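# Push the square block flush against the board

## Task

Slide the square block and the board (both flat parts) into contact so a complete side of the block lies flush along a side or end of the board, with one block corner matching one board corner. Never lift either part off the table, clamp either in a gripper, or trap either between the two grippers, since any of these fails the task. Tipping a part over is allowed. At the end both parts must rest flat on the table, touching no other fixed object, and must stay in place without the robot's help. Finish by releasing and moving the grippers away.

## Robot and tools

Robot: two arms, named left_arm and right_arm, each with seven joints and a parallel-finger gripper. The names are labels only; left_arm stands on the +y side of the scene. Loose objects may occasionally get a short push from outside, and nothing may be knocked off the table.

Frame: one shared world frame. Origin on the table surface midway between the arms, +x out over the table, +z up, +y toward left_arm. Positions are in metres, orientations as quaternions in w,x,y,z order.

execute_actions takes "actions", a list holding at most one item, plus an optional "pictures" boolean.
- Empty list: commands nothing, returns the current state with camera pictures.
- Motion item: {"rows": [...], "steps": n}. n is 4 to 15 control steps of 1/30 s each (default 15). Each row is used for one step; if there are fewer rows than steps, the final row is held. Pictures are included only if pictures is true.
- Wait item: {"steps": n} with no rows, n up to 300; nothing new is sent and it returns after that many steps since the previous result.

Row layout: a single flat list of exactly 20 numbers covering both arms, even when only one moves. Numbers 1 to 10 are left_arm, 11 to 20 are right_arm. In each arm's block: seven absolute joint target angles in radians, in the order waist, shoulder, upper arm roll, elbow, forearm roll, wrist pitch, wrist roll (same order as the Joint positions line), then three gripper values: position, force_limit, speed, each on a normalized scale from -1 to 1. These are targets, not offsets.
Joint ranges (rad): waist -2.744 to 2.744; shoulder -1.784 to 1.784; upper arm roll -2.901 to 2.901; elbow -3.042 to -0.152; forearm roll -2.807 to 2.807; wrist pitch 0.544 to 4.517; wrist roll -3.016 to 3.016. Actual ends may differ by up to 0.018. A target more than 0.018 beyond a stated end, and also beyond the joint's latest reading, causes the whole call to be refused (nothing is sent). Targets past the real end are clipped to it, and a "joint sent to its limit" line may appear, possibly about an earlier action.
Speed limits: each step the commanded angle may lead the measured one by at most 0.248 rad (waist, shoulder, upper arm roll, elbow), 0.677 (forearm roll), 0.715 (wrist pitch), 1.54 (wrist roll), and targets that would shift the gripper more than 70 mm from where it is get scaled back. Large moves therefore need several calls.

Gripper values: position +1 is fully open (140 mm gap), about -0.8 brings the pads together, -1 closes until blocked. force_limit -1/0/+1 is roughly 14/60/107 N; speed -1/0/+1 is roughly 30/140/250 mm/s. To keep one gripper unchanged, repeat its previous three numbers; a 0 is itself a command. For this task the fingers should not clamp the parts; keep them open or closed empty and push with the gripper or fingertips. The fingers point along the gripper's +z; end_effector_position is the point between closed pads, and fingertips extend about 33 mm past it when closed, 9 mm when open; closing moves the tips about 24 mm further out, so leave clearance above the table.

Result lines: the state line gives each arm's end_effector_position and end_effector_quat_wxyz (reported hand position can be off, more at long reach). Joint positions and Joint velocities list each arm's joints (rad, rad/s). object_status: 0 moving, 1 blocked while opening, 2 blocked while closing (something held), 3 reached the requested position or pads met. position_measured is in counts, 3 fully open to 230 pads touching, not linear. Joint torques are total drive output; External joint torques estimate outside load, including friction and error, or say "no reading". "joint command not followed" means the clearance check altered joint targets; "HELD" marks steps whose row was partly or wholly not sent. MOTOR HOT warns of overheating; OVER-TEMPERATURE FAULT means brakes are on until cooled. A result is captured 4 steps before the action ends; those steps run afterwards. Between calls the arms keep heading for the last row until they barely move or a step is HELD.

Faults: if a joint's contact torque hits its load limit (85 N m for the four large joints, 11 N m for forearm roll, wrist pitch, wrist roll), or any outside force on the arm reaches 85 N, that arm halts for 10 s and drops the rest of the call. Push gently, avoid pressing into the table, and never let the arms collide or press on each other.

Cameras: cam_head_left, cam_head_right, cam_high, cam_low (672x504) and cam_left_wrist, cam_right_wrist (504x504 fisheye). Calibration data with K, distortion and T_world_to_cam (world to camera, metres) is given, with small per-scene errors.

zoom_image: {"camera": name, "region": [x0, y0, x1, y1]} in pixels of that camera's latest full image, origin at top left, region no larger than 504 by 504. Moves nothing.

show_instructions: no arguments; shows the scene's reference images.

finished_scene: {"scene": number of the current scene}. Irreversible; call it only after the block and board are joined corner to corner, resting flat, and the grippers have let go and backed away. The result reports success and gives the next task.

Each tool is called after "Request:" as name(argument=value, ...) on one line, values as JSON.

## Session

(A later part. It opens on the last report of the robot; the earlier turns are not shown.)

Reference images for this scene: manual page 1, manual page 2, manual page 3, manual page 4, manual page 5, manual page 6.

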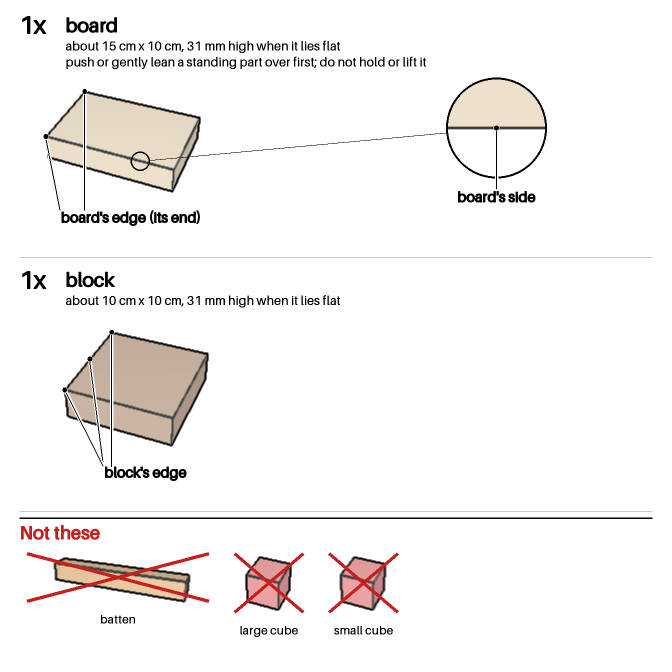

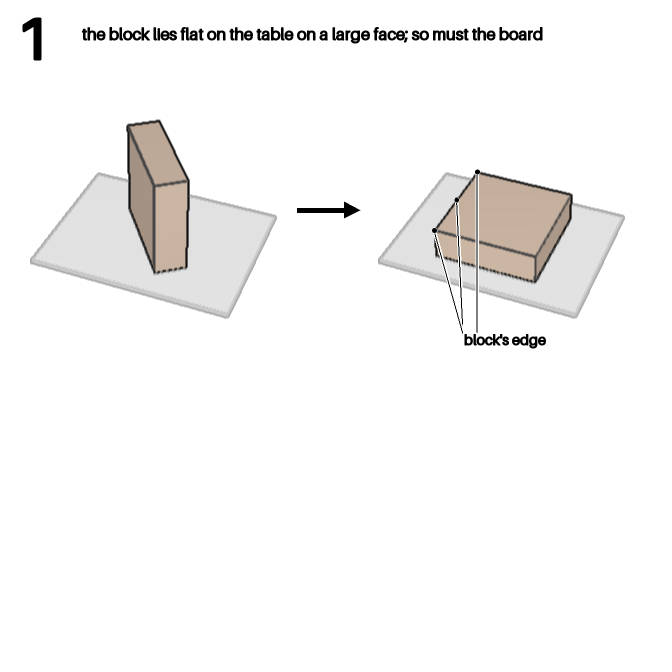

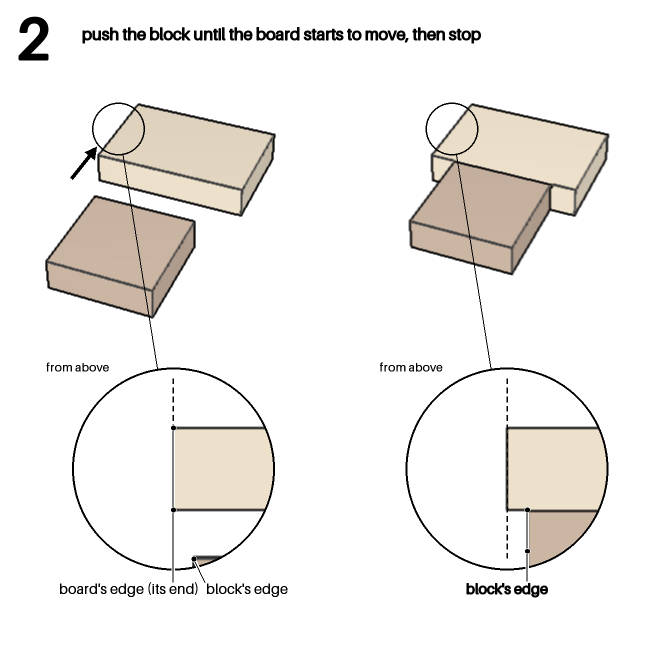

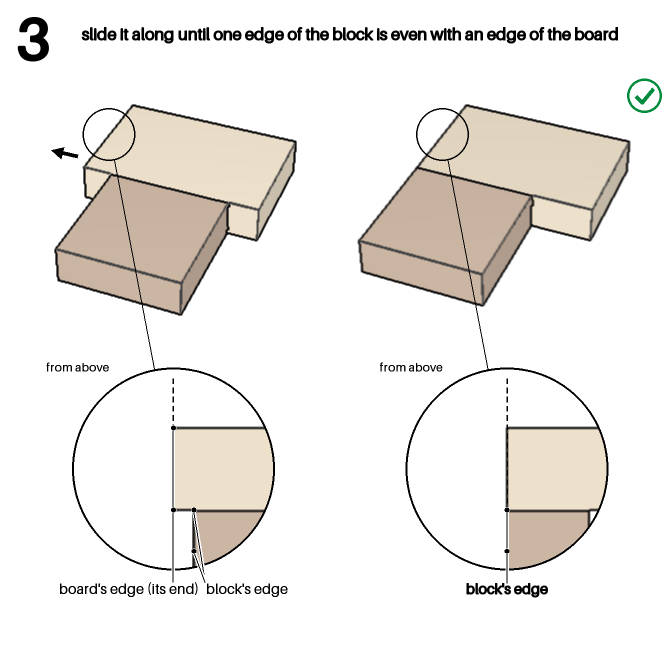

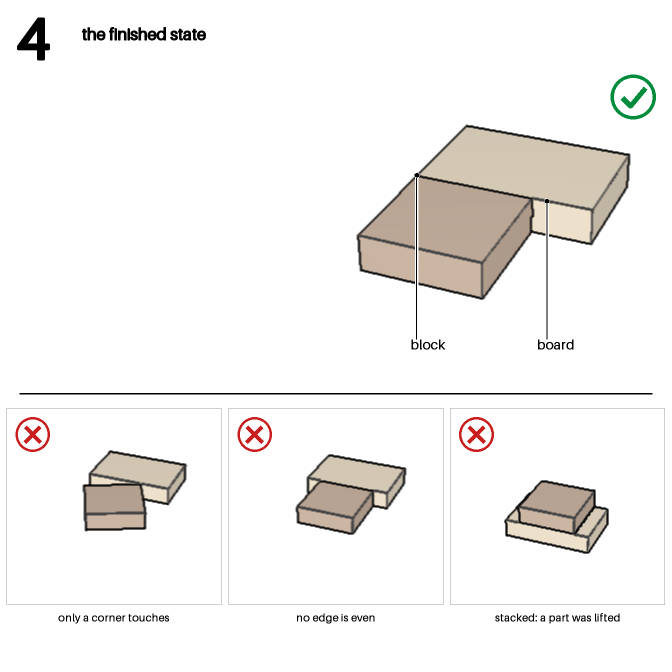

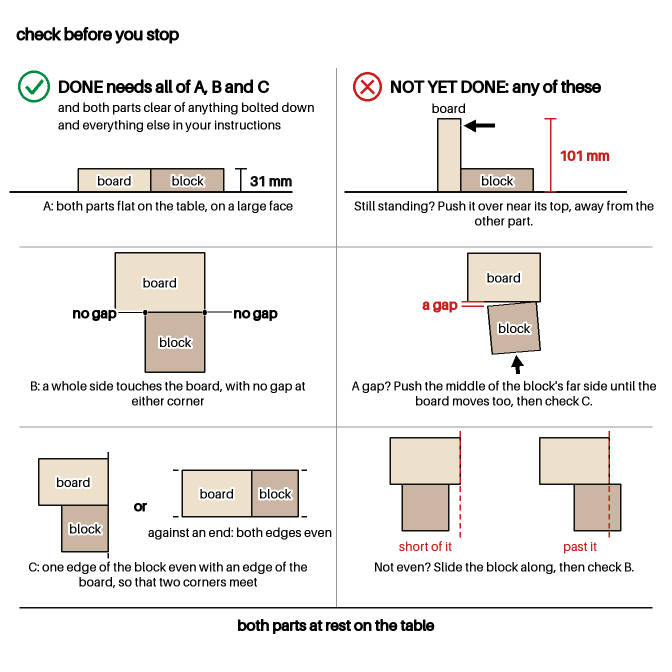

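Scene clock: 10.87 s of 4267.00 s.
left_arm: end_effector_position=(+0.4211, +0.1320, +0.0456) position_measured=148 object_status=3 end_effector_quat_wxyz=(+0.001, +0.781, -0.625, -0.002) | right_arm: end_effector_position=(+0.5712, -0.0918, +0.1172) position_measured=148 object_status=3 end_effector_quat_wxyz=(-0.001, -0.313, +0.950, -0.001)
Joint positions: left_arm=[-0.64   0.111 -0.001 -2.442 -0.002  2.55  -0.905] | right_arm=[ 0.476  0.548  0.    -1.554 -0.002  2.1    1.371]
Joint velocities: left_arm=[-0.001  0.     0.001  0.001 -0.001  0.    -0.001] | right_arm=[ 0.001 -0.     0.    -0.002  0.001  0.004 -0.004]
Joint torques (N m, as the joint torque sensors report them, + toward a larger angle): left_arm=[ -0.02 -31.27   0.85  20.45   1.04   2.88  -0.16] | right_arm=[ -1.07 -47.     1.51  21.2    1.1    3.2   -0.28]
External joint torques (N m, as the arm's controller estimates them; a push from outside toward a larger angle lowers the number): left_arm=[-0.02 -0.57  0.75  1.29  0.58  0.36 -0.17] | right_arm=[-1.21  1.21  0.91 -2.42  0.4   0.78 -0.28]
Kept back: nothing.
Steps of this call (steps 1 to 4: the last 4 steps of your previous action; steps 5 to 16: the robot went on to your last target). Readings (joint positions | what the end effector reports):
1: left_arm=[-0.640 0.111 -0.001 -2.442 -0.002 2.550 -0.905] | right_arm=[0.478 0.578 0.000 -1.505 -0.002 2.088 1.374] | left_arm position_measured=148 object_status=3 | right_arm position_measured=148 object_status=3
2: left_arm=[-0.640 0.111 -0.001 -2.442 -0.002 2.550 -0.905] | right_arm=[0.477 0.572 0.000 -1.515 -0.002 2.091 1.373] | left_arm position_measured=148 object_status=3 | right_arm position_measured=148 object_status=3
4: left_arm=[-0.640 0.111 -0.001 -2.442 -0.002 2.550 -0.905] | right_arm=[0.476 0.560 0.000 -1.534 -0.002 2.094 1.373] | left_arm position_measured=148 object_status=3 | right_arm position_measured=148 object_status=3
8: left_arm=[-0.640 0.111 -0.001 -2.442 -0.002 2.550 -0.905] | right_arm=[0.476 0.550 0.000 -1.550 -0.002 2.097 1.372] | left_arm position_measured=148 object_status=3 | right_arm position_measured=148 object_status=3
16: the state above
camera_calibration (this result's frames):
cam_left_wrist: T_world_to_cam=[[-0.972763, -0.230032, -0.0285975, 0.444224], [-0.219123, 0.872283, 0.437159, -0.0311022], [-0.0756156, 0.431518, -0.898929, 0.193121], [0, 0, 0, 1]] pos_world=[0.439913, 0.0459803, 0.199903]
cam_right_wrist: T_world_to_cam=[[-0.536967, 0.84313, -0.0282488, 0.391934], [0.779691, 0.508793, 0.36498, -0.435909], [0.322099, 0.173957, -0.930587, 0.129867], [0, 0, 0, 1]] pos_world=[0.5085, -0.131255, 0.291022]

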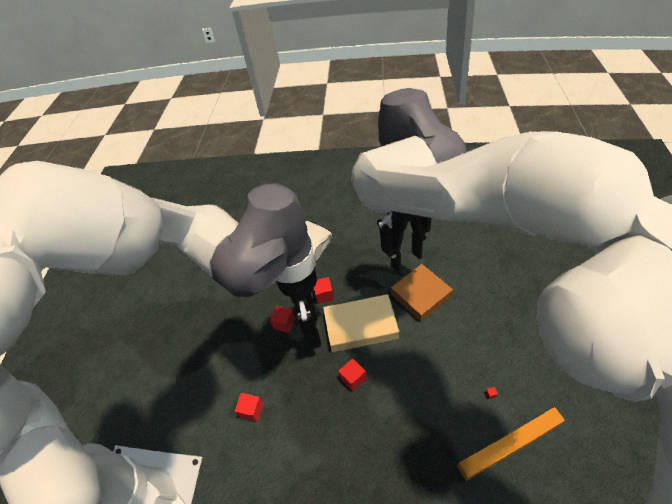

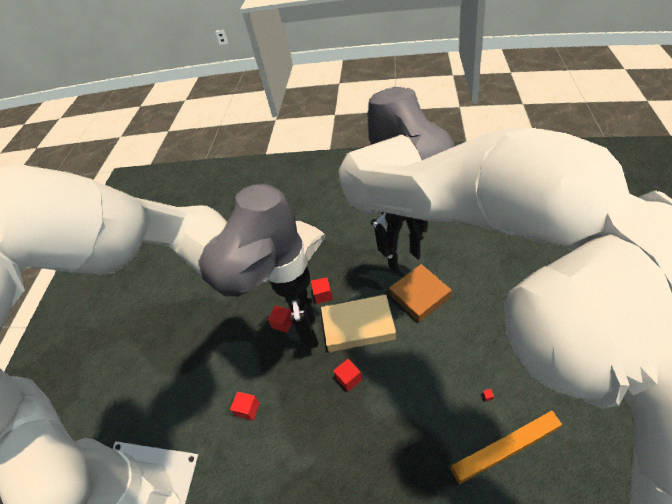

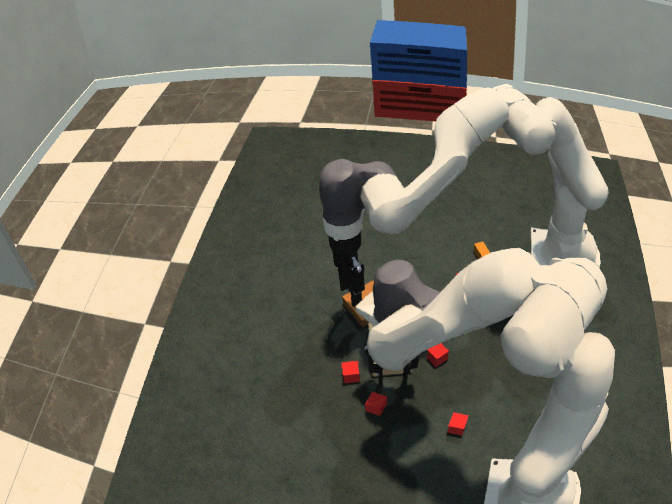

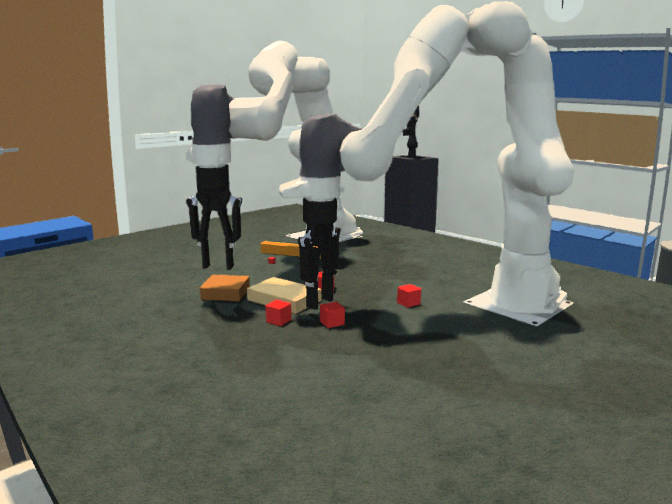

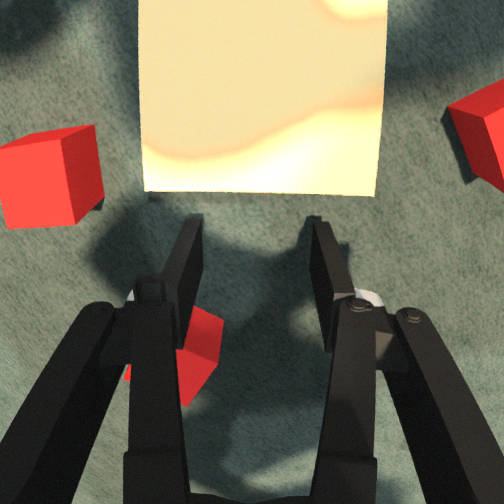

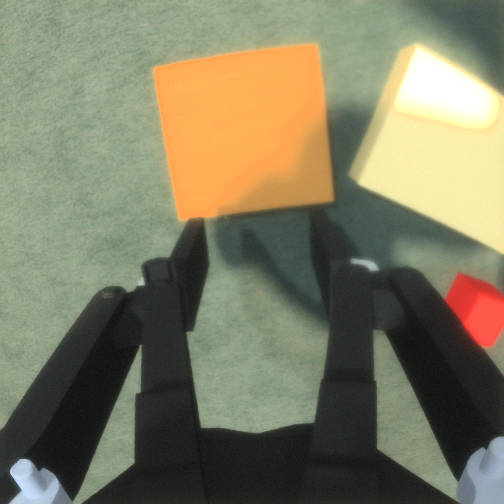

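Request:
execute_actions(actions=[{"rows": [
[-0.641,0.11,0,-2.442,0,2.553,-0.91,-0.15,0,0, 0.478,0.552,0,-1.548,0,2.11,1.28,-0.15,0,0],
[-0.641,0.11,0,-2.442,0,2.553,-0.91,-0.15,0,0, 0.479,0.559,0,-1.54,0,2.12,1.28,-0.15,0,0],
[-0.641,0.11,0,-2.442,0,2.553,-0.91,-0.15,0,0, 0.48,0.57,0,-1.529,0,2.13,1.28,-0.15,0,0],
[-0.641,0.11,0,-2.442,0,2.553,-0.91,-0.15,0,0, 0.481,0.584,0,-1.517,0,2.14,1.28,-0.15,0,0],
[-0.641,0.11,0,-2.442,0,2.553,-0.91,-0.15,0,0, 0.482,0.601,0,-1.503,0,2.15,1.28,-0.15,0,0],
[-0.641,0.11,0,-2.442,0,2.553,-0.91,-0.15,0,0, 0.483,0.619,0,-1.491,0,2.16,1.28,-0.15,0,0],
[-0.641,0.11,0,-2.442,0,2.553,-0.91,-0.15,0,0, 0.484,0.639,0,-1.478,0,2.168,1.28,-0.15,0,0],
[-0.641,0.11,0,-2.442,0,2.553,-0.91,-0.15,0,0, 0.485,0.657,0,-1.468,0,2.174,1.28,-0.15,0,0],
[-0.641,0.11,0,-2.442,0,2.553,-0.91,-0.15,0,0, 0.486,0.675,0,-1.459,0,2.176,1.29,-0.15,0,0],
[-0.641,0.11,0,-2.442,0,2.553,-0.91,-0.15,0,0, 0.487,0.691,0,-1.452,0,2.176,1.3,-0.15,0,0],
[-0.641,0.11,0,-2.442,0,2.553,-0.91,-0.15,0,0, 0.487,0.706,0,-1.447,0,2.176,1.3,-0.15,0,0],
[-0.641,0.11,0,-2.442,0,2.553,-0.91,-0.15,0,0, 0.487,0.717,0,-1.443,0,2.176,1.3,-0.15,0,0],
[-0.641,0.11,0,-2.442,0,2.553,-0.91,-0.15,0,0, 0.487,0.724,0,-1.441,0,2.177,1.3,-0.15,0,0],
[-0.641,0.11,0,-2.442,0,2.553,-0.91,-0.15,0,0, 0.487,0.728,0,-1.441,0,2.179,1.3,-0.15,0,0],
[-0.641,0.11,0,-2.442,0,2.553,-0.91,-0.15,0,0, 0.487,0.73,0,-1.441,0,2.182,1.3,-0.15,0,0]
], "steps": 15}])

Request:
execute_actions(actions=[{"rows": [
[-0.641,0.11,0,-2.442,0,2.553,-0.91,-0.15,0,0, 0.486,0.73,0,-1.441,0,2.185,1.3,-0.15,0,0],
[-0.641,0.11,0,-2.442,0,2.553,-0.91,-0.15,0,0, 0.485,0.725,0,-1.449,0,2.188,1.3,-0.15,0,0],
[-0.641,0.11,0,-2.442,0,2.553,-0.91,-0.15,0,0, 0.484,0.72,0,-1.458,0,2.192,1.3,-0.15,0,0],
[-0.641,0.11,0,-2.442,0,2.553,-0.91,-0.15,0,0, 0.483,0.715,0,-1.466,0,2.195,1.3,-0.15,0,0],
[-0.641,0.11,0,-2.442,0,2.553,-0.91,-0.15,0,0, 0.483,0.71,0,-1.475,0,2.199,1.3,-0.15,0,0],
[-0.641,0.11,0,-2.442,0,2.553,-0.91,-0.15,0,0, 0.482,0.705,0,-1.483,0,2.202,1.3,-0.15,0,0],
[-0.641,0.11,0,-2.442,0,2.553,-0.91,-0.15,0,0, 0.481,0.701,0,-1.491,0,2.206,1.3,-0.15,0,0],
[-0.641,0.11,0,-2.442,0,2.553,-0.91,-0.15,0,0, 0.481,0.696,0,-1.5,0,2.209,1.3,-0.15,0,0],
[-0.641,0.11,0,-2.442,0,2.553,-0.91,-0.15,0,0, 0.48,0.691,0,-1.508,0,2.212,1.305,-0.15,0,0],
[-0.641,0.11,0,-2.442,0,2.553,-0.91,-0.15,0,0, 0.48,0.686,0,-1.517,0,2.215,1.31,-0.15,0,0],
[-0.641,0.11,0,-2.442,0,2.553,-0.91,-0.15,0,0, 0.479,0.681,0,-1.525,0,2.218,1.32,-0.15,0,0]
], "steps": 11}], pictures=true)

Request:
execute_actions(actions=[{"rows": [
[-0.641,0.11,0,-2.442,0,2.553,-0.91,-0.15,0,0, 0.477,0.677,0,-1.532,0,2.221,1.36,-0.15,0,0],
[-0.641,0.11,0,-2.442,0,2.553,-0.91,-0.15,0,0, 0.476,0.673,0,-1.539,0,2.224,1.41,-0.15,0,0],
[-0.641,0.11,0,-2.442,0,2.553,-0.91,-0.15,0,0, 0.474,0.669,0,-1.546,0,2.227,1.452,-0.15,0,0],
[-0.641,0.11,0,-2.442,0,2.553,-0.91,-0.15,0,0, 0.472,0.665,0,-1.552,0,2.23,1.467,-0.15,0,0],
[-0.641,0.11,0,-2.442,0,2.553,-0.91,-0.15,0,0, 0.47,0.661,0,-1.559,0,2.233,1.482,-0.15,0,0],
[-0.641,0.11,0,-2.442,0,2.553,-0.91,-0.15,0,0, 0.469,0.657,0,-1.566,0,2.235,1.497,-0.15,0,0],
[-0.641,0.11,0,-2.442,0,2.553,-0.91,-0.15,0,0, 0.467,0.653,0,-1.573,0,2.238,1.512,-0.15,0,0],
[-0.641,0.11,0,-2.442,0,2.553,-0.91,-0.15,0,0, 0.465,0.649,0,-1.58,0,2.241,1.526,-0.15,0,0],
[-0.641,0.11,0,-2.442,0,2.553,-0.91,-0.15,0,0, 0.463,0.645,0,-1.587,0,2.244,1.541,-0.15,0,0],
[-0.641,0.11,0,-2.442,0,2.553,-0.91,-0.15,0,0, 0.461,0.642,0,-1.594,0,2.247,1.556,-0.15,0,0],
[-0.641,0.11,0,-2.442,0,2.553,-0.91,-0.15,0,0, 0.46,0.638,0,-1.6,0,2.25,1.571,-0.15,0,0],
[-0.641,0.11,0,-2.442,0,2.553,-0.91,-0.15,0,0, 0.458,0.634,0,-1.607,0,2.253,1.586,-0.15,0,0],
[-0.641,0.11,0,-2.442,0,2.553,-0.91,-0.15,0,0, 0.456,0.63,0,-1.614,0,2.256,1.601,-0.15,0,0],
[-0.641,0.11,0,-2.442,0,2.553,-0.91,-0.15,0,0, 0.454,0.626,0,-1.621,0,2.259,1.616,-0.15,0,0],
[-0.641,0.11,0,-2.442,0,2.553,-0.91,-0.15,0,0, 0.453,0.622,0,-1.628,0,2.262,1.631,-0.15,0,0]
], "steps": 15}])

Request:
execute_actions(actions=[{"rows": [
[-0.641,0.11,0,-2.442,0,2.553,-0.91,-0.15,0,0, 0.451,0.617,0,-1.635,0,2.265,1.646,-0.15,0,0],
[-0.641,0.11,0,-2.442,0,2.553,-0.91,-0.15,0,0, 0.45,0.613,0,-1.643,0,2.268,1.661,-0.15,0,0],
[-0.641,0.11,0,-2.442,0,2.553,-0.91,-0.15,0,0, 0.448,0.608,0,-1.65,0,2.271,1.676,-0.15,0,0],
[-0.641,0.11,0,-2.442,0,2.553,-0.91,-0.15,0,0, 0.447,0.604,0,-1.658,0,2.274,1.692,-0.15,0,0],
[-0.641,0.11,0,-2.442,0,2.553,-0.91,-0.15,0,0, 0.446,0.6,0,-1.665,0,2.277,1.707,-0.15,0,0],
[-0.641,0.11,0,-2.442,0,2.553,-0.91,-0.15,0,0, 0.444,0.595,0,-1.673,0,2.28,1.722,-0.15,0,0],
[-0.641,0.11,0,-2.442,0,2.553,-0.91,-0.15,0,0, 0.443,0.591,0,-1.681,0,2.283,1.737,-0.15,0,0],
[-0.641,0.11,0,-2.442,0,2.553,-0.91,-0.15,0,0, 0.442,0.586,0,-1.688,0,2.286,1.753,-0.15,0,0],
[-0.641,0.11,0,-2.442,0,2.553,-0.91,-0.15,0,0, 0.44,0.582,0,-1.696,0,2.289,1.768,-0.15,0,0],
[-0.641,0.11,0,-2.442,0,2.553,-0.91,-0.15,0,0, 0.439,0.578,0,-1.703,0,2.292,1.783,-0.15,0,0],
[-0.641,0.11,0,-2.442,0,2.553,-0.91,-0.15,0,0, 0.438,0.573,0,-1.711,0,2.295,1.799,-0.15,0,0],
[-0.641,0.11,0,-2.442,0,2.553,-0.91,-0.15,0,0, 0.436,0.569,0,-1.718,0,2.298,1.814,-0.15,0,0],
[-0.641,0.11,0,-2.442,0,2.553,-0.91,-0.15,0,0, 0.435,0.564,0,-1.726,0,2.299,1.829,-0.15,0,0],
[-0.641,0.11,0,-2.442,0,2.553,-0.91,-0.15,0,0, 0.433,0.56,0,-1.733,0,2.299,1.844,-0.15,0,0],
[-0.641,0.11,0,-2.442,0,2.553,-0.91,-0.15,0,0, 0.432,0.555,0,-1.741,0,2.299,1.85,-0.15,0,0]
], "steps": 15}])

Request:
execute_actions(actions=[{"rows": [
[-0.641,0.11,0,-2.442,0,2.553,-0.91,-0.15,0,0, 0.432,0.555,0,-1.741,0,2.299,1.83,-0.15,0,0],
[-0.641,0.11,0,-2.442,0,2.553,-0.91,-0.15,0,0, 0.432,0.555,0,-1.741,0,2.299,1.8,-0.15,0,0],
[-0.641,0.11,0,-2.442,0,2.553,-0.91,-0.15,0,0, 0.432,0.555,0,-1.741,0,2.299,1.765,-0.15,0,0]
], "steps": 15}], pictures=true)

Scene clock: 13.87 s of 4267.00 s.
left_arm: end_effector_position=(+0.4212, +0.1320, +0.0456) position_measured=148 object_status=3 end_effector_quat_wxyz=(+0.001, +0.781, -0.625, -0.001) | right_arm: end_effector_position=(+0.5970, -0.0733, +0.0817) position_measured=148 object_status=3 end_effector_quat_wxyz=(+0.014, -0.343, +0.939, +0.001)
Joint positions: left_arm=[-0.64   0.111 -0.001 -2.442 -0.002  2.55  -0.905] | right_arm=[ 0.484  0.666  0.    -1.462 -0.002  2.155  1.315]
Joint velocities: left_arm=[ 0.     0.    -0.     0.001 -0.001  0.     0.002] | right_arm=[ 0.027  0.503 -0.     0.179 -0.     0.115 -0.036]
Joint torques (N m, as the joint torque sensors report them, + toward a larger angle): left_arm=[  0.15 -31.44   1.01  20.38   0.99   2.86  -0.17] | right_arm=[  1.4  -49.24   0.82  24.53   1.05   2.91  -0.21]
External joint torques (N m, as the arm's controller estimates them; a push from outside toward a larger angle lowers the number): left_arm=[ 0.19 -0.69  0.94  1.15  0.52  0.33 -0.17] | right_arm=[ 1.69  2.78  0.38  2.18  0.39  0.84 -0.21]
Steps of this call (steps 1 to 15: the robot went on to your last target; steps 16 to 79: nothing new was sent; steps 80 to 90: the first 11 steps of this action). Readings (joint positions | what the end effector reports):
80: left_arm=[-0.640 0.111 -0.001 -2.442 -0.002 2.550 -0.905] | right_arm=[0.476 0.549 0.000 -1.554 -0.002 2.102 1.363] | left_arm position_measured=148 object_status=3 | right_arm position_measured=148 object_status=3
81: left_arm=[-0.640 0.111 -0.001 -2.442 -0.002 2.550 -0.905] | right_arm=[0.476 0.551 0.000 -1.550 -0.002 2.104 1.354] | left_arm position_measured=148 object_status=3 | right_arm position_measured=148 object_status=3
83: left_arm=[-0.640 0.111 -0.001 -2.442 -0.002 2.550 -0.905] | right_arm=[0.477 0.562 0.000 -1.536 -0.002 2.113 1.341] | left_arm position_measured=148 object_status=3 | right_arm position_measured=148 object_status=3
87: left_arm=[-0.640 0.111 -0.001 -2.442 -0.002 2.550 -0.905] | right_arm=[0.481 0.614 0.000 -1.489 -0.002 2.140 1.321] | left_arm position_measured=148 object_status=3 | right_arm position_measured=148 object_status=3
90: the state above

Scene clock: 14.23 s of 4267.00 s.
left_arm: end_effector_position=(+0.4212, +0.1320, +0.0456) position_measured=148 object_status=3 end_effector_quat_wxyz=(+0.001, +0.781, -0.625, -0.001) | right_arm: end_effector_position=(+0.5882, -0.0767, +0.0438) position_measured=148 object_status=3 end_effector_quat_wxyz=(-0.002, -0.347, +0.938, -0.001)
Joint positions: left_arm=[-0.64   0.111 -0.001 -2.442 -0.002  2.55  -0.905] | right_arm=[ 0.485  0.714  0.    -1.475 -0.002  2.186  1.308]
Joint velocities: left_arm=[-0.    -0.    -0.    -0.     0.001 -0.     0.   ] | right_arm=[-0.013 -0.155 -0.001 -0.169 -0.001  0.092 -0.011]
Joint torques (N m, as the joint torque sensors report them, + toward a larger angle): left_arm=[  0.12 -31.69   0.98  20.34   1.02   2.89  -0.14] | right_arm=[ -0.67 -48.83   1.45  22.18   1.08   3.18  -0.25]
External joint torques (N m, as the arm's controller estimates them; a push from outside toward a larger angle lowers the number): left_arm=[ 0.11 -1.03  0.88  1.22  0.55  0.37 -0.14] | right_arm=[-0.19  1.96  1.29 -1.31  0.43  0.63 -0.25]
Steps of this call (steps 1 to 4: the last 4 steps of your previous action; steps 5 to 11: the first 7 steps of this action). Readings (joint positions | what the end effector reports):
5: left_arm=[-0.640 0.111 -0.001 -2.442 -0.002 2.550 -0.905] | right_arm=[0.485 0.726 0.000 -1.450 -0.002 2.168 1.311] | left_arm position_measured=148 object_status=3 | right_arm position_measured=148 object_status=3
6: left_arm=[-0.640 0.111 -0.001 -2.442 -0.002 2.550 -0.905] | right_arm=[0.485 0.730 0.000 -1.451 -0.002 2.170 1.310] | left_arm position_measured=148 object_status=3 | right_arm position_measured=148 object_status=3
8: left_arm=[-0.640 0.111 -0.001 -2.442 -0.002 2.550 -0.905] | right_arm=[0.485 0.728 0.000 -1.458 -0.002 2.176 1.309] | left_arm position_measured=148 object_status=3 | right_arm position_measured=148 object_status=3
11: the state above
camera_calibration (this result's frames):
cam_left_wrist: T_world_to_cam=[[-0.972745, -0.2301, -0.028667, 0.444253], [-0.219221, 0.872298, 0.437079, -0.031039], [-0.0755658, 0.43145, -0.898966, 0.193131], [0, 0, 0, 1]] pos_world=[0.439934, 0.0459715, 0.19992]
cam_right_wrist: T_world_to_cam=[[-0.596599, 0.802057, -0.0278295, 0.418181], [0.741087, 0.563892, 0.364439, -0.403115], [0.307994, 0.1968, -0.930811, 0.0634598], [0, 0, 0, 1]] pos_world=[0.528684, -0.12058, 0.217618]

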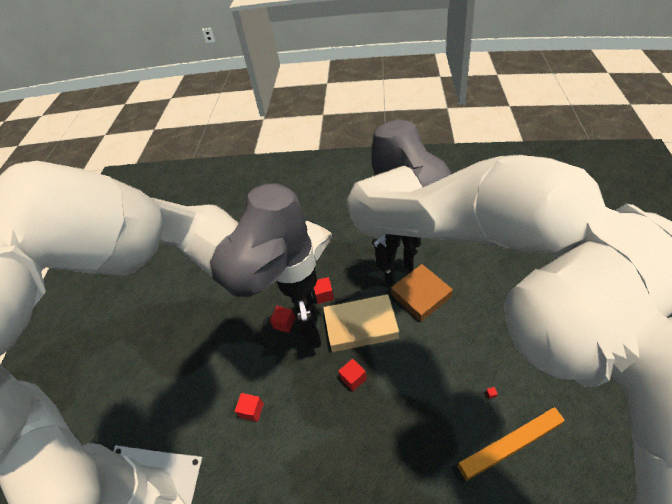

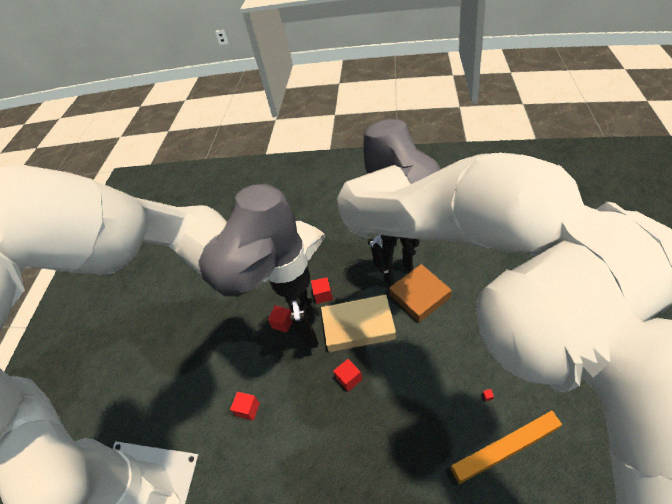

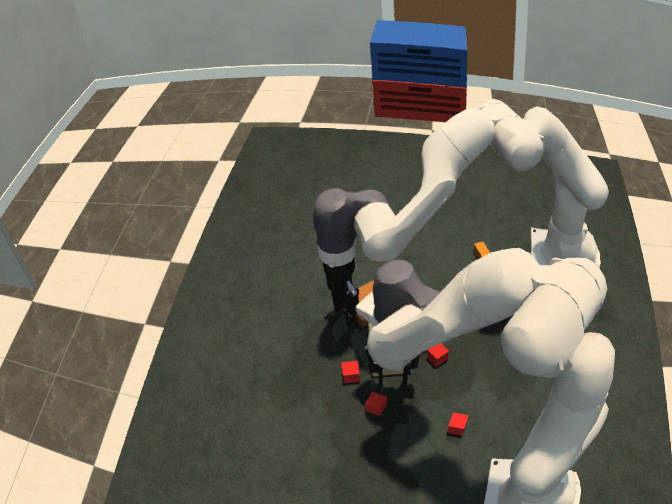

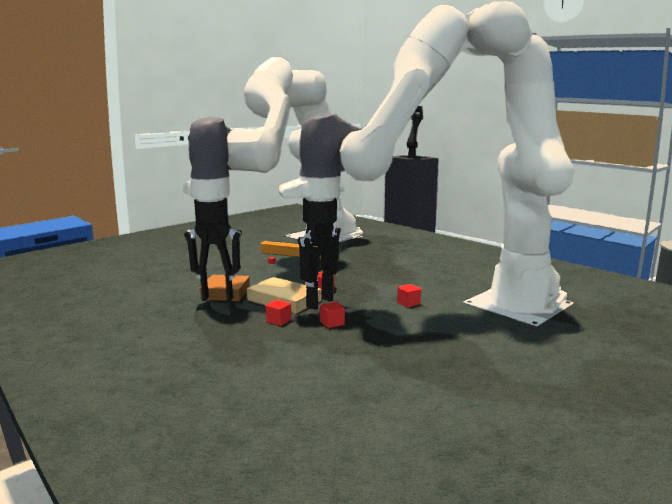

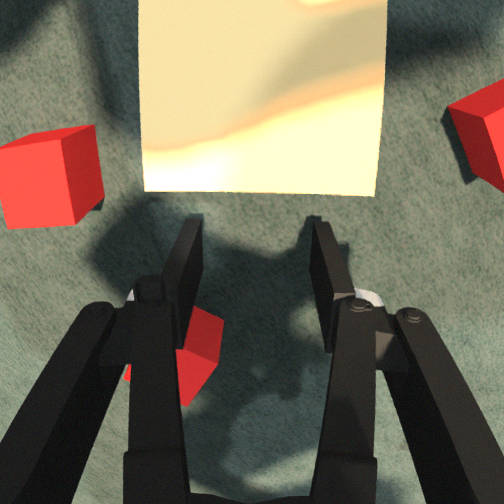

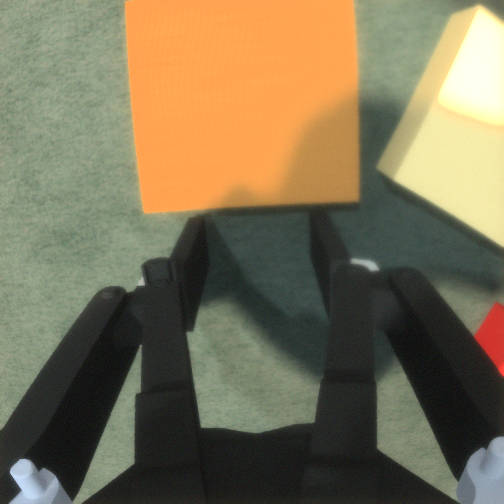

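Scene clock: 14.73 s of 4267.00 s.
left_arm: end_effector_position=(+0.4212, +0.1320, +0.0456) position_measured=148 object_status=3 end_effector_quat_wxyz=(+0.001, +0.781, -0.625, -0.001) | right_arm: end_effector_position=(+0.5784, -0.0964, +0.0476) position_measured=148 object_status=3 end_effector_quat_wxyz=(+0.002, -0.274, +0.962, -0.000)
Joint positions: left_arm=[-0.64   0.111 -0.001 -2.442 -0.002  2.55  -0.906] | right_arm=[ 0.465  0.647  0.    -1.583 -0.002  2.234  1.444]
Joint velocities: left_arm=[-0.001 -0.     0.001  0.     0.001  0.001  0.   ] | right_arm=[-0.055 -0.106  0.    -0.181 -0.     0.08   0.406]
Joint torques (N m, as the joint torque sensors report them, + toward a larger angle): left_arm=[ -0.18 -31.39   0.89  20.19   1.01   2.88  -0.12] | right_arm=[  0.27 -47.89   0.97  21.32   1.     3.07   0.37]
External joint torques (N m, as the arm's controller estimates them; a push from outside toward a larger angle lowers the number): left_arm=[-0.18 -0.65  0.79  0.99  0.54  0.35 -0.12] | right_arm=[-0.14  1.53  0.32 -2.13  0.35  0.41  0.38]
Steps of this call (steps 1 to 4: the last 4 steps of your previous action; steps 5 to 15: the first 11 steps of this action). Readings (joint positions | what the end effector reports):
5: left_arm=[-0.640 0.111 -0.001 -2.442 -0.002 2.550 -0.906] | right_arm=[0.482 0.687 0.000 -1.513 -0.002 2.203 1.313] | left_arm position_measured=148 object_status=3 | right_arm position_measured=148 object_status=3
6: left_arm=[-0.640 0.111 -0.001 -2.442 -0.002 2.550 -0.906] | right_arm=[0.481 0.682 0.000 -1.520 -0.002 2.206 1.322] | left_arm position_measured=148 object_status=3 | right_arm position_measured=148 object_status=3
8: left_arm=[-0.640 0.111 -0.001 -2.442 -0.002 2.550 -0.906] | right_arm=[0.478 0.674 0.000 -1.535 -0.002 2.212 1.348] | left_arm position_measured=148 object_status=3 | right_arm position_measured=148 object_status=3
12: left_arm=[-0.640 0.111 -0.001 -2.442 -0.002 2.550 -0.906] | right_arm=[0.471 0.658 0.000 -1.562 -0.002 2.224 1.402] | left_arm position_measured=148 object_status=3 | right_arm position_measured=148 object_status=3
15: the state above

Scene clock: 15.23 s of 4267.00 s.
left_arm: end_effector_position=(+0.4212, +0.1320, +0.0456) position_measured=148 object_status=3 end_effector_quat_wxyz=(+0.001, +0.781, -0.625, -0.001) | right_arm: end_effector_position=(+0.5652, -0.1196, +0.0475) position_measured=148 object_status=3 end_effector_quat_wxyz=(+0.002, -0.155, +0.988, +0.000)
Joint positions: left_arm=[-0.64   0.111 -0.001 -2.442 -0.002  2.55  -0.906] | right_arm=[ 0.442  0.583  0.    -1.692 -0.002  2.279  1.663]
Joint velocities: left_arm=[ 0.001  0.001 -0.001  0.001  0.     0.001  0.002] | right_arm=[-0.039 -0.126  0.001 -0.211  0.     0.077  0.434]
Joint torques (N m, as the joint torque sensors report them, + toward a larger angle): left_arm=[  0.1  -31.6    0.77  20.17   1.03   2.85  -0.16] | right_arm=[ -1.77 -45.56   1.02  21.37   1.06   3.03   0.44]
External joint torques (N m, as the arm's controller estimates them; a push from outside toward a larger angle lowers the number): left_arm=[ 0.02 -0.86  0.59  0.99  0.56  0.32 -0.16] | right_arm=[-2.01  1.77  0.47 -1.78  0.43  0.38  0.46]
Steps of this call (steps 1 to 4: the last 4 steps of your previous action; steps 5 to 15: the first 11 steps of this action). Readings (joint positions | what the end effector reports):
5: left_arm=[-0.640 0.111 -0.001 -2.442 -0.002 2.550 -0.906] | right_arm=[0.457 0.627 0.000 -1.617 -0.002 2.249 1.515] | left_arm position_measured=148 object_status=3 | right_arm position_measured=148 object_status=3
6: left_arm=[-0.640 0.111 -0.001 -2.442 -0.002 2.550 -0.906] | right_arm=[0.455 0.623 0.000 -1.624 -0.002 2.252 1.530] | left_arm position_measured=148 object_status=3 | right_arm position_measured=148 object_status=3
8: left_arm=[-0.640 0.111 -0.001 -2.442 -0.002 2.550 -0.906] | right_arm=[0.452 0.614 0.000 -1.639 -0.002 2.258 1.559] | left_arm position_measured=148 object_status=3 | right_arm position_measured=148 object_status=3
12: left_arm=[-0.640 0.111 -0.001 -2.442 -0.002 2.550 -0.906] | right_arm=[0.446 0.596 0.000 -1.669 -0.002 2.270 1.618] | left_arm position_measured=148 object_status=3 | right_arm position_measured=148 object_status=3
15: the state above

Scene clock: 15.73 s of 4267.00 s.
left_arm: end_effector_position=(+0.4212, +0.1320, +0.0456) position_measured=148 object_status=3 end_effector_quat_wxyz=(+0.001, +0.781, -0.625, -0.001) | right_arm: end_effector_position=(+0.5580, -0.1290, +0.0475) position_measured=148 object_status=3 end_effector_quat_wxyz=(+0.001, -0.107, +0.994, -0.000)
Joint positions: left_arm=[-0.64   0.111 -0.001 -2.442 -0.002  2.55  -0.906] | right_arm=[ 0.433  0.556  0.    -1.737 -0.002  2.296  1.752]
Joint velocities: left_arm=[ 0.     0.    -0.002 -0.001  0.    -0.     0.001] | right_arm=[-0.    -0.002 -0.002 -0.002 -0.001  0.005  0.023]
Joint torques (N m, as the joint torque sensors report them, + toward a larger angle): left_arm=[  0.02 -31.74   0.72  20.37   1.     2.83  -0.19] | right_arm=[ -0.39 -46.7    1.13  20.09   1.01   2.9    0.2 ]
External joint torques (N m, as the arm's controller estimates them; a push from outside toward a larger angle lowers the number): left_arm=[ 0.09 -1.06  0.69  1.23  0.54  0.31 -0.19] | right_arm=[-0.31  0.22  0.7  -2.05  0.39  0.48  0.2 ]
Steps of this call (steps 1 to 4: the last 4 steps of your previous action; steps 5 to 15: the first 11 steps of this action). Readings (joint positions | what the end effector reports):
5: left_arm=[-0.640 0.111 -0.001 -2.442 -0.002 2.550 -0.906] | right_arm=[0.435 0.562 0.000 -1.727 -0.002 2.290 1.733] | left_arm position_measured=148 object_status=3 | right_arm position_measured=148 object_status=3
6: left_arm=[-0.640 0.111 -0.001 -2.442 -0.002 2.550 -0.906] | right_arm=[0.435 0.560 0.000 -1.731 -0.002 2.291 1.740] | left_arm position_measured=148 object_status=3 | right_arm position_measured=148 object_status=3
8: left_arm=[-0.640 0.111 -0.001 -2.442 -0.002 2.550 -0.906] | right_arm=[0.434 0.557 0.000 -1.735 -0.002 2.293 1.744] | left_arm position_measured=148 object_status=3 | right_arm position_measured=148 object_status=3
12: left_arm=[-0.640 0.111 -0.001 -2.442 -0.002 2.550 -0.906] | right_arm=[0.434 0.556 0.000 -1.737 -0.002 2.295 1.750] | left_arm position_measured=148 object_status=3 | right_arm position_measured=148 object_status=3
15: the state above
camera_calibration (this result's frames):
cam_left_wrist: T_world_to_cam=[[-0.972742, -0.23011, -0.0286791, 0.444258], [-0.219236, 0.872302, 0.437065, -0.0310291], [-0.075556, 0.431439, -0.898973, 0.193132], [0, 0, 0, 1]] pos_world=[0.439938, 0.04597, 0.199923]
cam_right_wrist: T_world_to_cam=[[-0.143423, 0.989269, -0.0278642, 0.213495], [0.918024, 0.143506, 0.369646, -0.505854], [0.369678, 0.0274358, -0.928755, 0.0301116], [0, 0, 0, 1]] pos_world=[0.483875, -0.139438, 0.220902]

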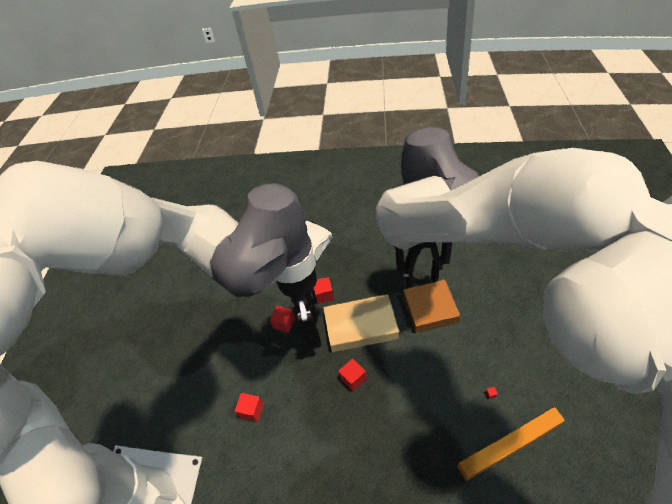

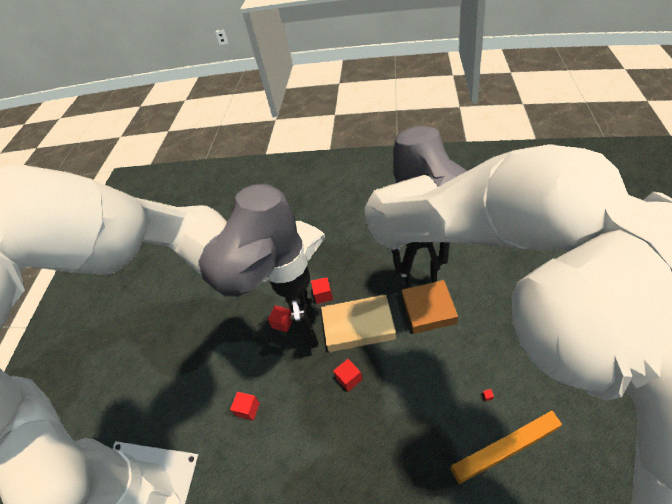

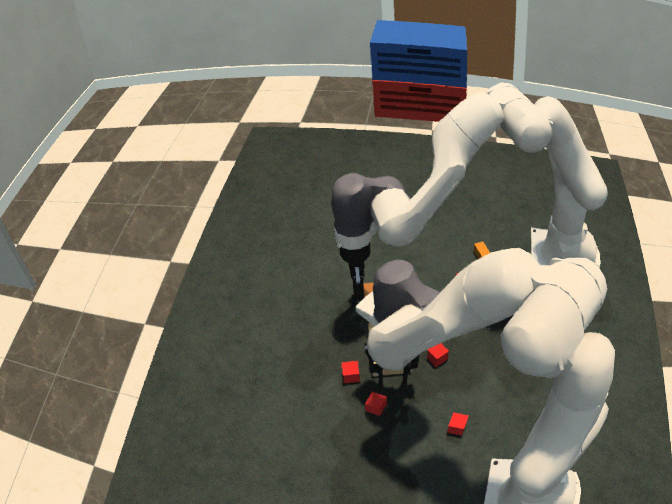

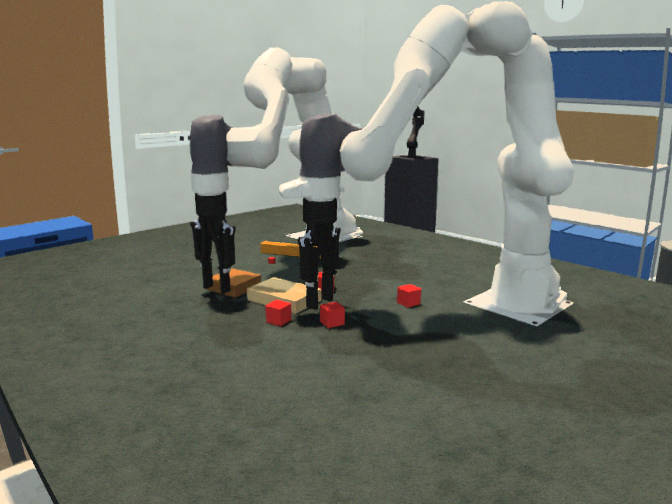

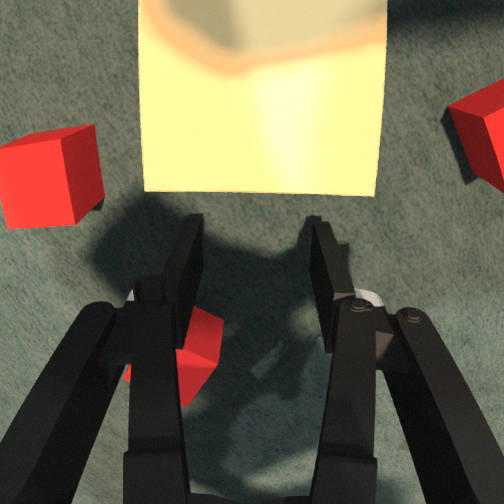

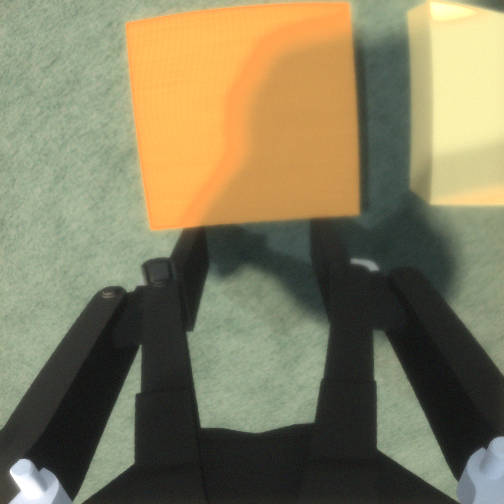

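Request:
execute_actions(actions=[])

Request:
zoom_image(camera="cam_right_wrist", region=[320, 0, 504, 240])

Request:
zoom_image(camera="cam_head_left", region=[315, 265, 475, 360])

Scene clock: 15.87 s of 4267.00 s.
left_arm: end_effector_position=(+0.4212, +0.1320, +0.0456) position_measured=148 object_status=3 end_effector_quat_wxyz=(+0.001, +0.781, -0.625, -0.001) | right_arm: end_effector_position=(+0.5581, -0.1291, +0.0475) position_measured=148 object_status=3 end_effector_quat_wxyz=(+0.001, -0.105, +0.994, -0.000)
Joint positions: left_arm=[-0.64   0.111 -0.001 -2.442 -0.002  2.55  -0.906] | right_arm=[ 0.433  0.556  0.    -1.738 -0.002  2.296  1.755]
Joint velocities: left_arm=[-0.001  0.    -0.001  0.    -0.     0.002  0.001] | right_arm=[-0.002 -0.     0.001  0.    -0.     0.002  0.015]
Joint torques (N m, as the joint torque sensors report them, + toward a larger angle): left_arm=[ -0.05 -31.47   0.66  20.4    1.04   2.82  -0.17] | right_arm=[ -0.69 -45.89   0.61  20.76   1.06   2.98   0.1 ]
External joint torques (N m, as the arm's controller estimates them; a push from outside toward a larger angle lowers the number): left_arm=[ 0.13 -0.8   0.73  1.24  0.56  0.29 -0.17] | right_arm=[-0.72  1.03  0.08 -1.4   0.44  0.56  0.1 ]
Kept back: nothing.
Steps of this call (steps 1 to 4: the last 4 steps of your previous action). Readings (joint positions | what the end effector reports):
1: left_arm=[-0.640 0.111 -0.001 -2.442 -0.002 2.550 -0.906] | right_arm=[0.433 0.556 0.000 -1.738 -0.002 2.296 1.753] | left_arm position_measured=148 object_status=3 | right_arm position_measured=148 object_status=3
2: left_arm=[-0.640 0.111 -0.001 -2.442 -0.002 2.550 -0.906] | right_arm=[0.433 0.556 0.000 -1.738 -0.002 2.296 1.754] | left_arm position_measured=148 object_status=3 | right_arm position_measured=148 object_status=3
4: the state above
camera_calibration (this result's frames):
cam_left_wrist: T_world_to_cam=[[-0.972742, -0.23011, -0.0286802, 0.444258], [-0.219237, 0.872302, 0.437064, -0.0310284], [-0.0755551, 0.431438, -0.898973, 0.193132], [0, 0, 0, 1]] pos_world=[0.439938, 0.0459699, 0.199923]
cam_right_wrist: T_world_to_cam=[[-0.140795, 0.989649, -0.0277779, 0.212103], [0.918291, 0.141027, 0.369936, -0.506412], [0.370024, 0.026577, -0.928642, 0.029779], [0, 0, 0, 1]] pos_world=[0.483878, -0.139281, 0.220886]

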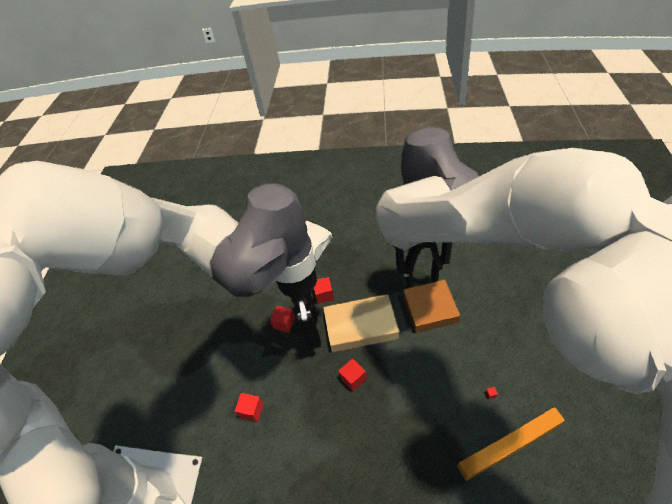

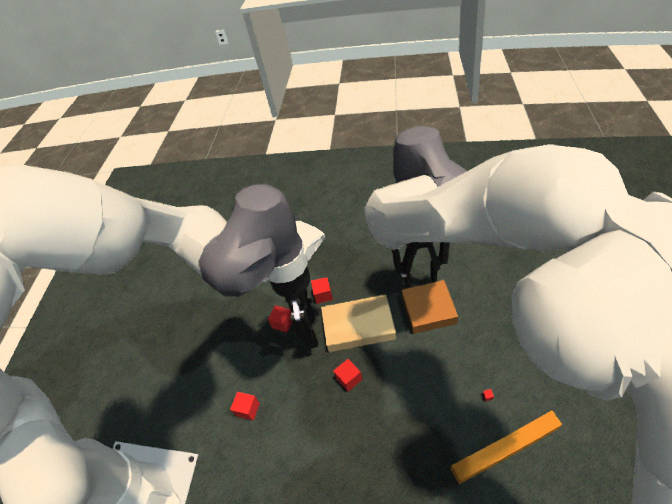

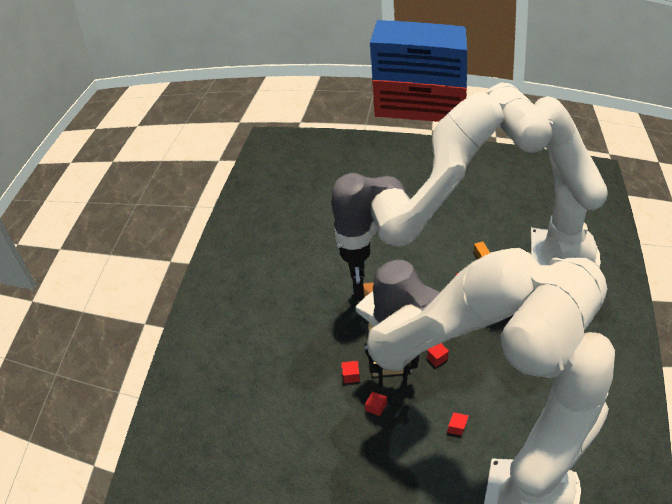

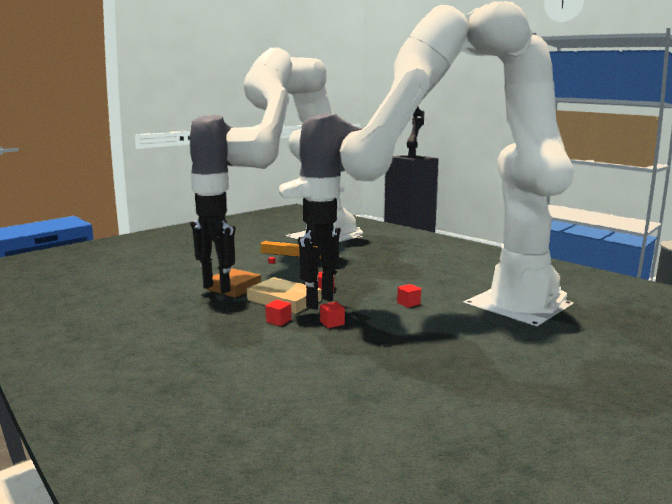

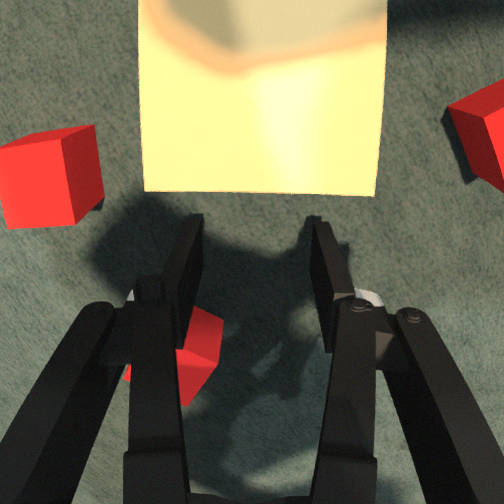

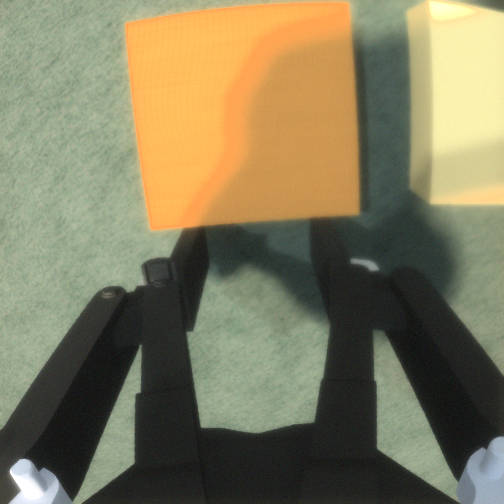

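Region (320, 0, 504, 240) of cam_right_wrist's 504x504 image, scaled by 2.100, with more detail than that image has; it fills the left 386 columns of this view, and the rest is white.

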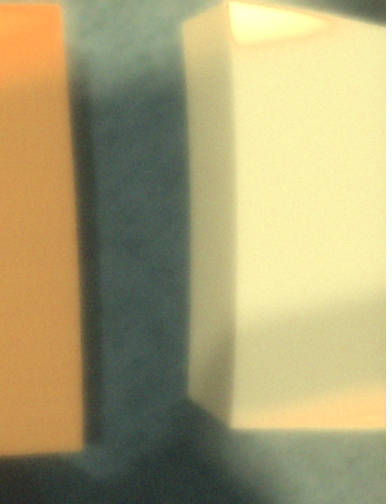

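Region (315, 265, 475, 360) of cam_head_left's 672x504 image, scaled by 3.150, with more detail than that image has; it fills the top 299 rows of this view, and the rest is white.

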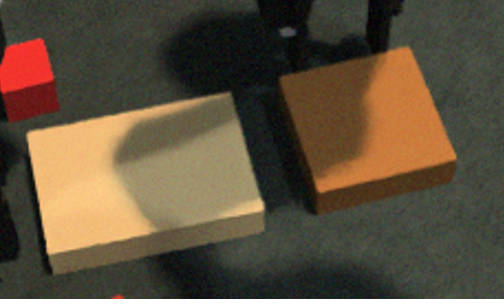

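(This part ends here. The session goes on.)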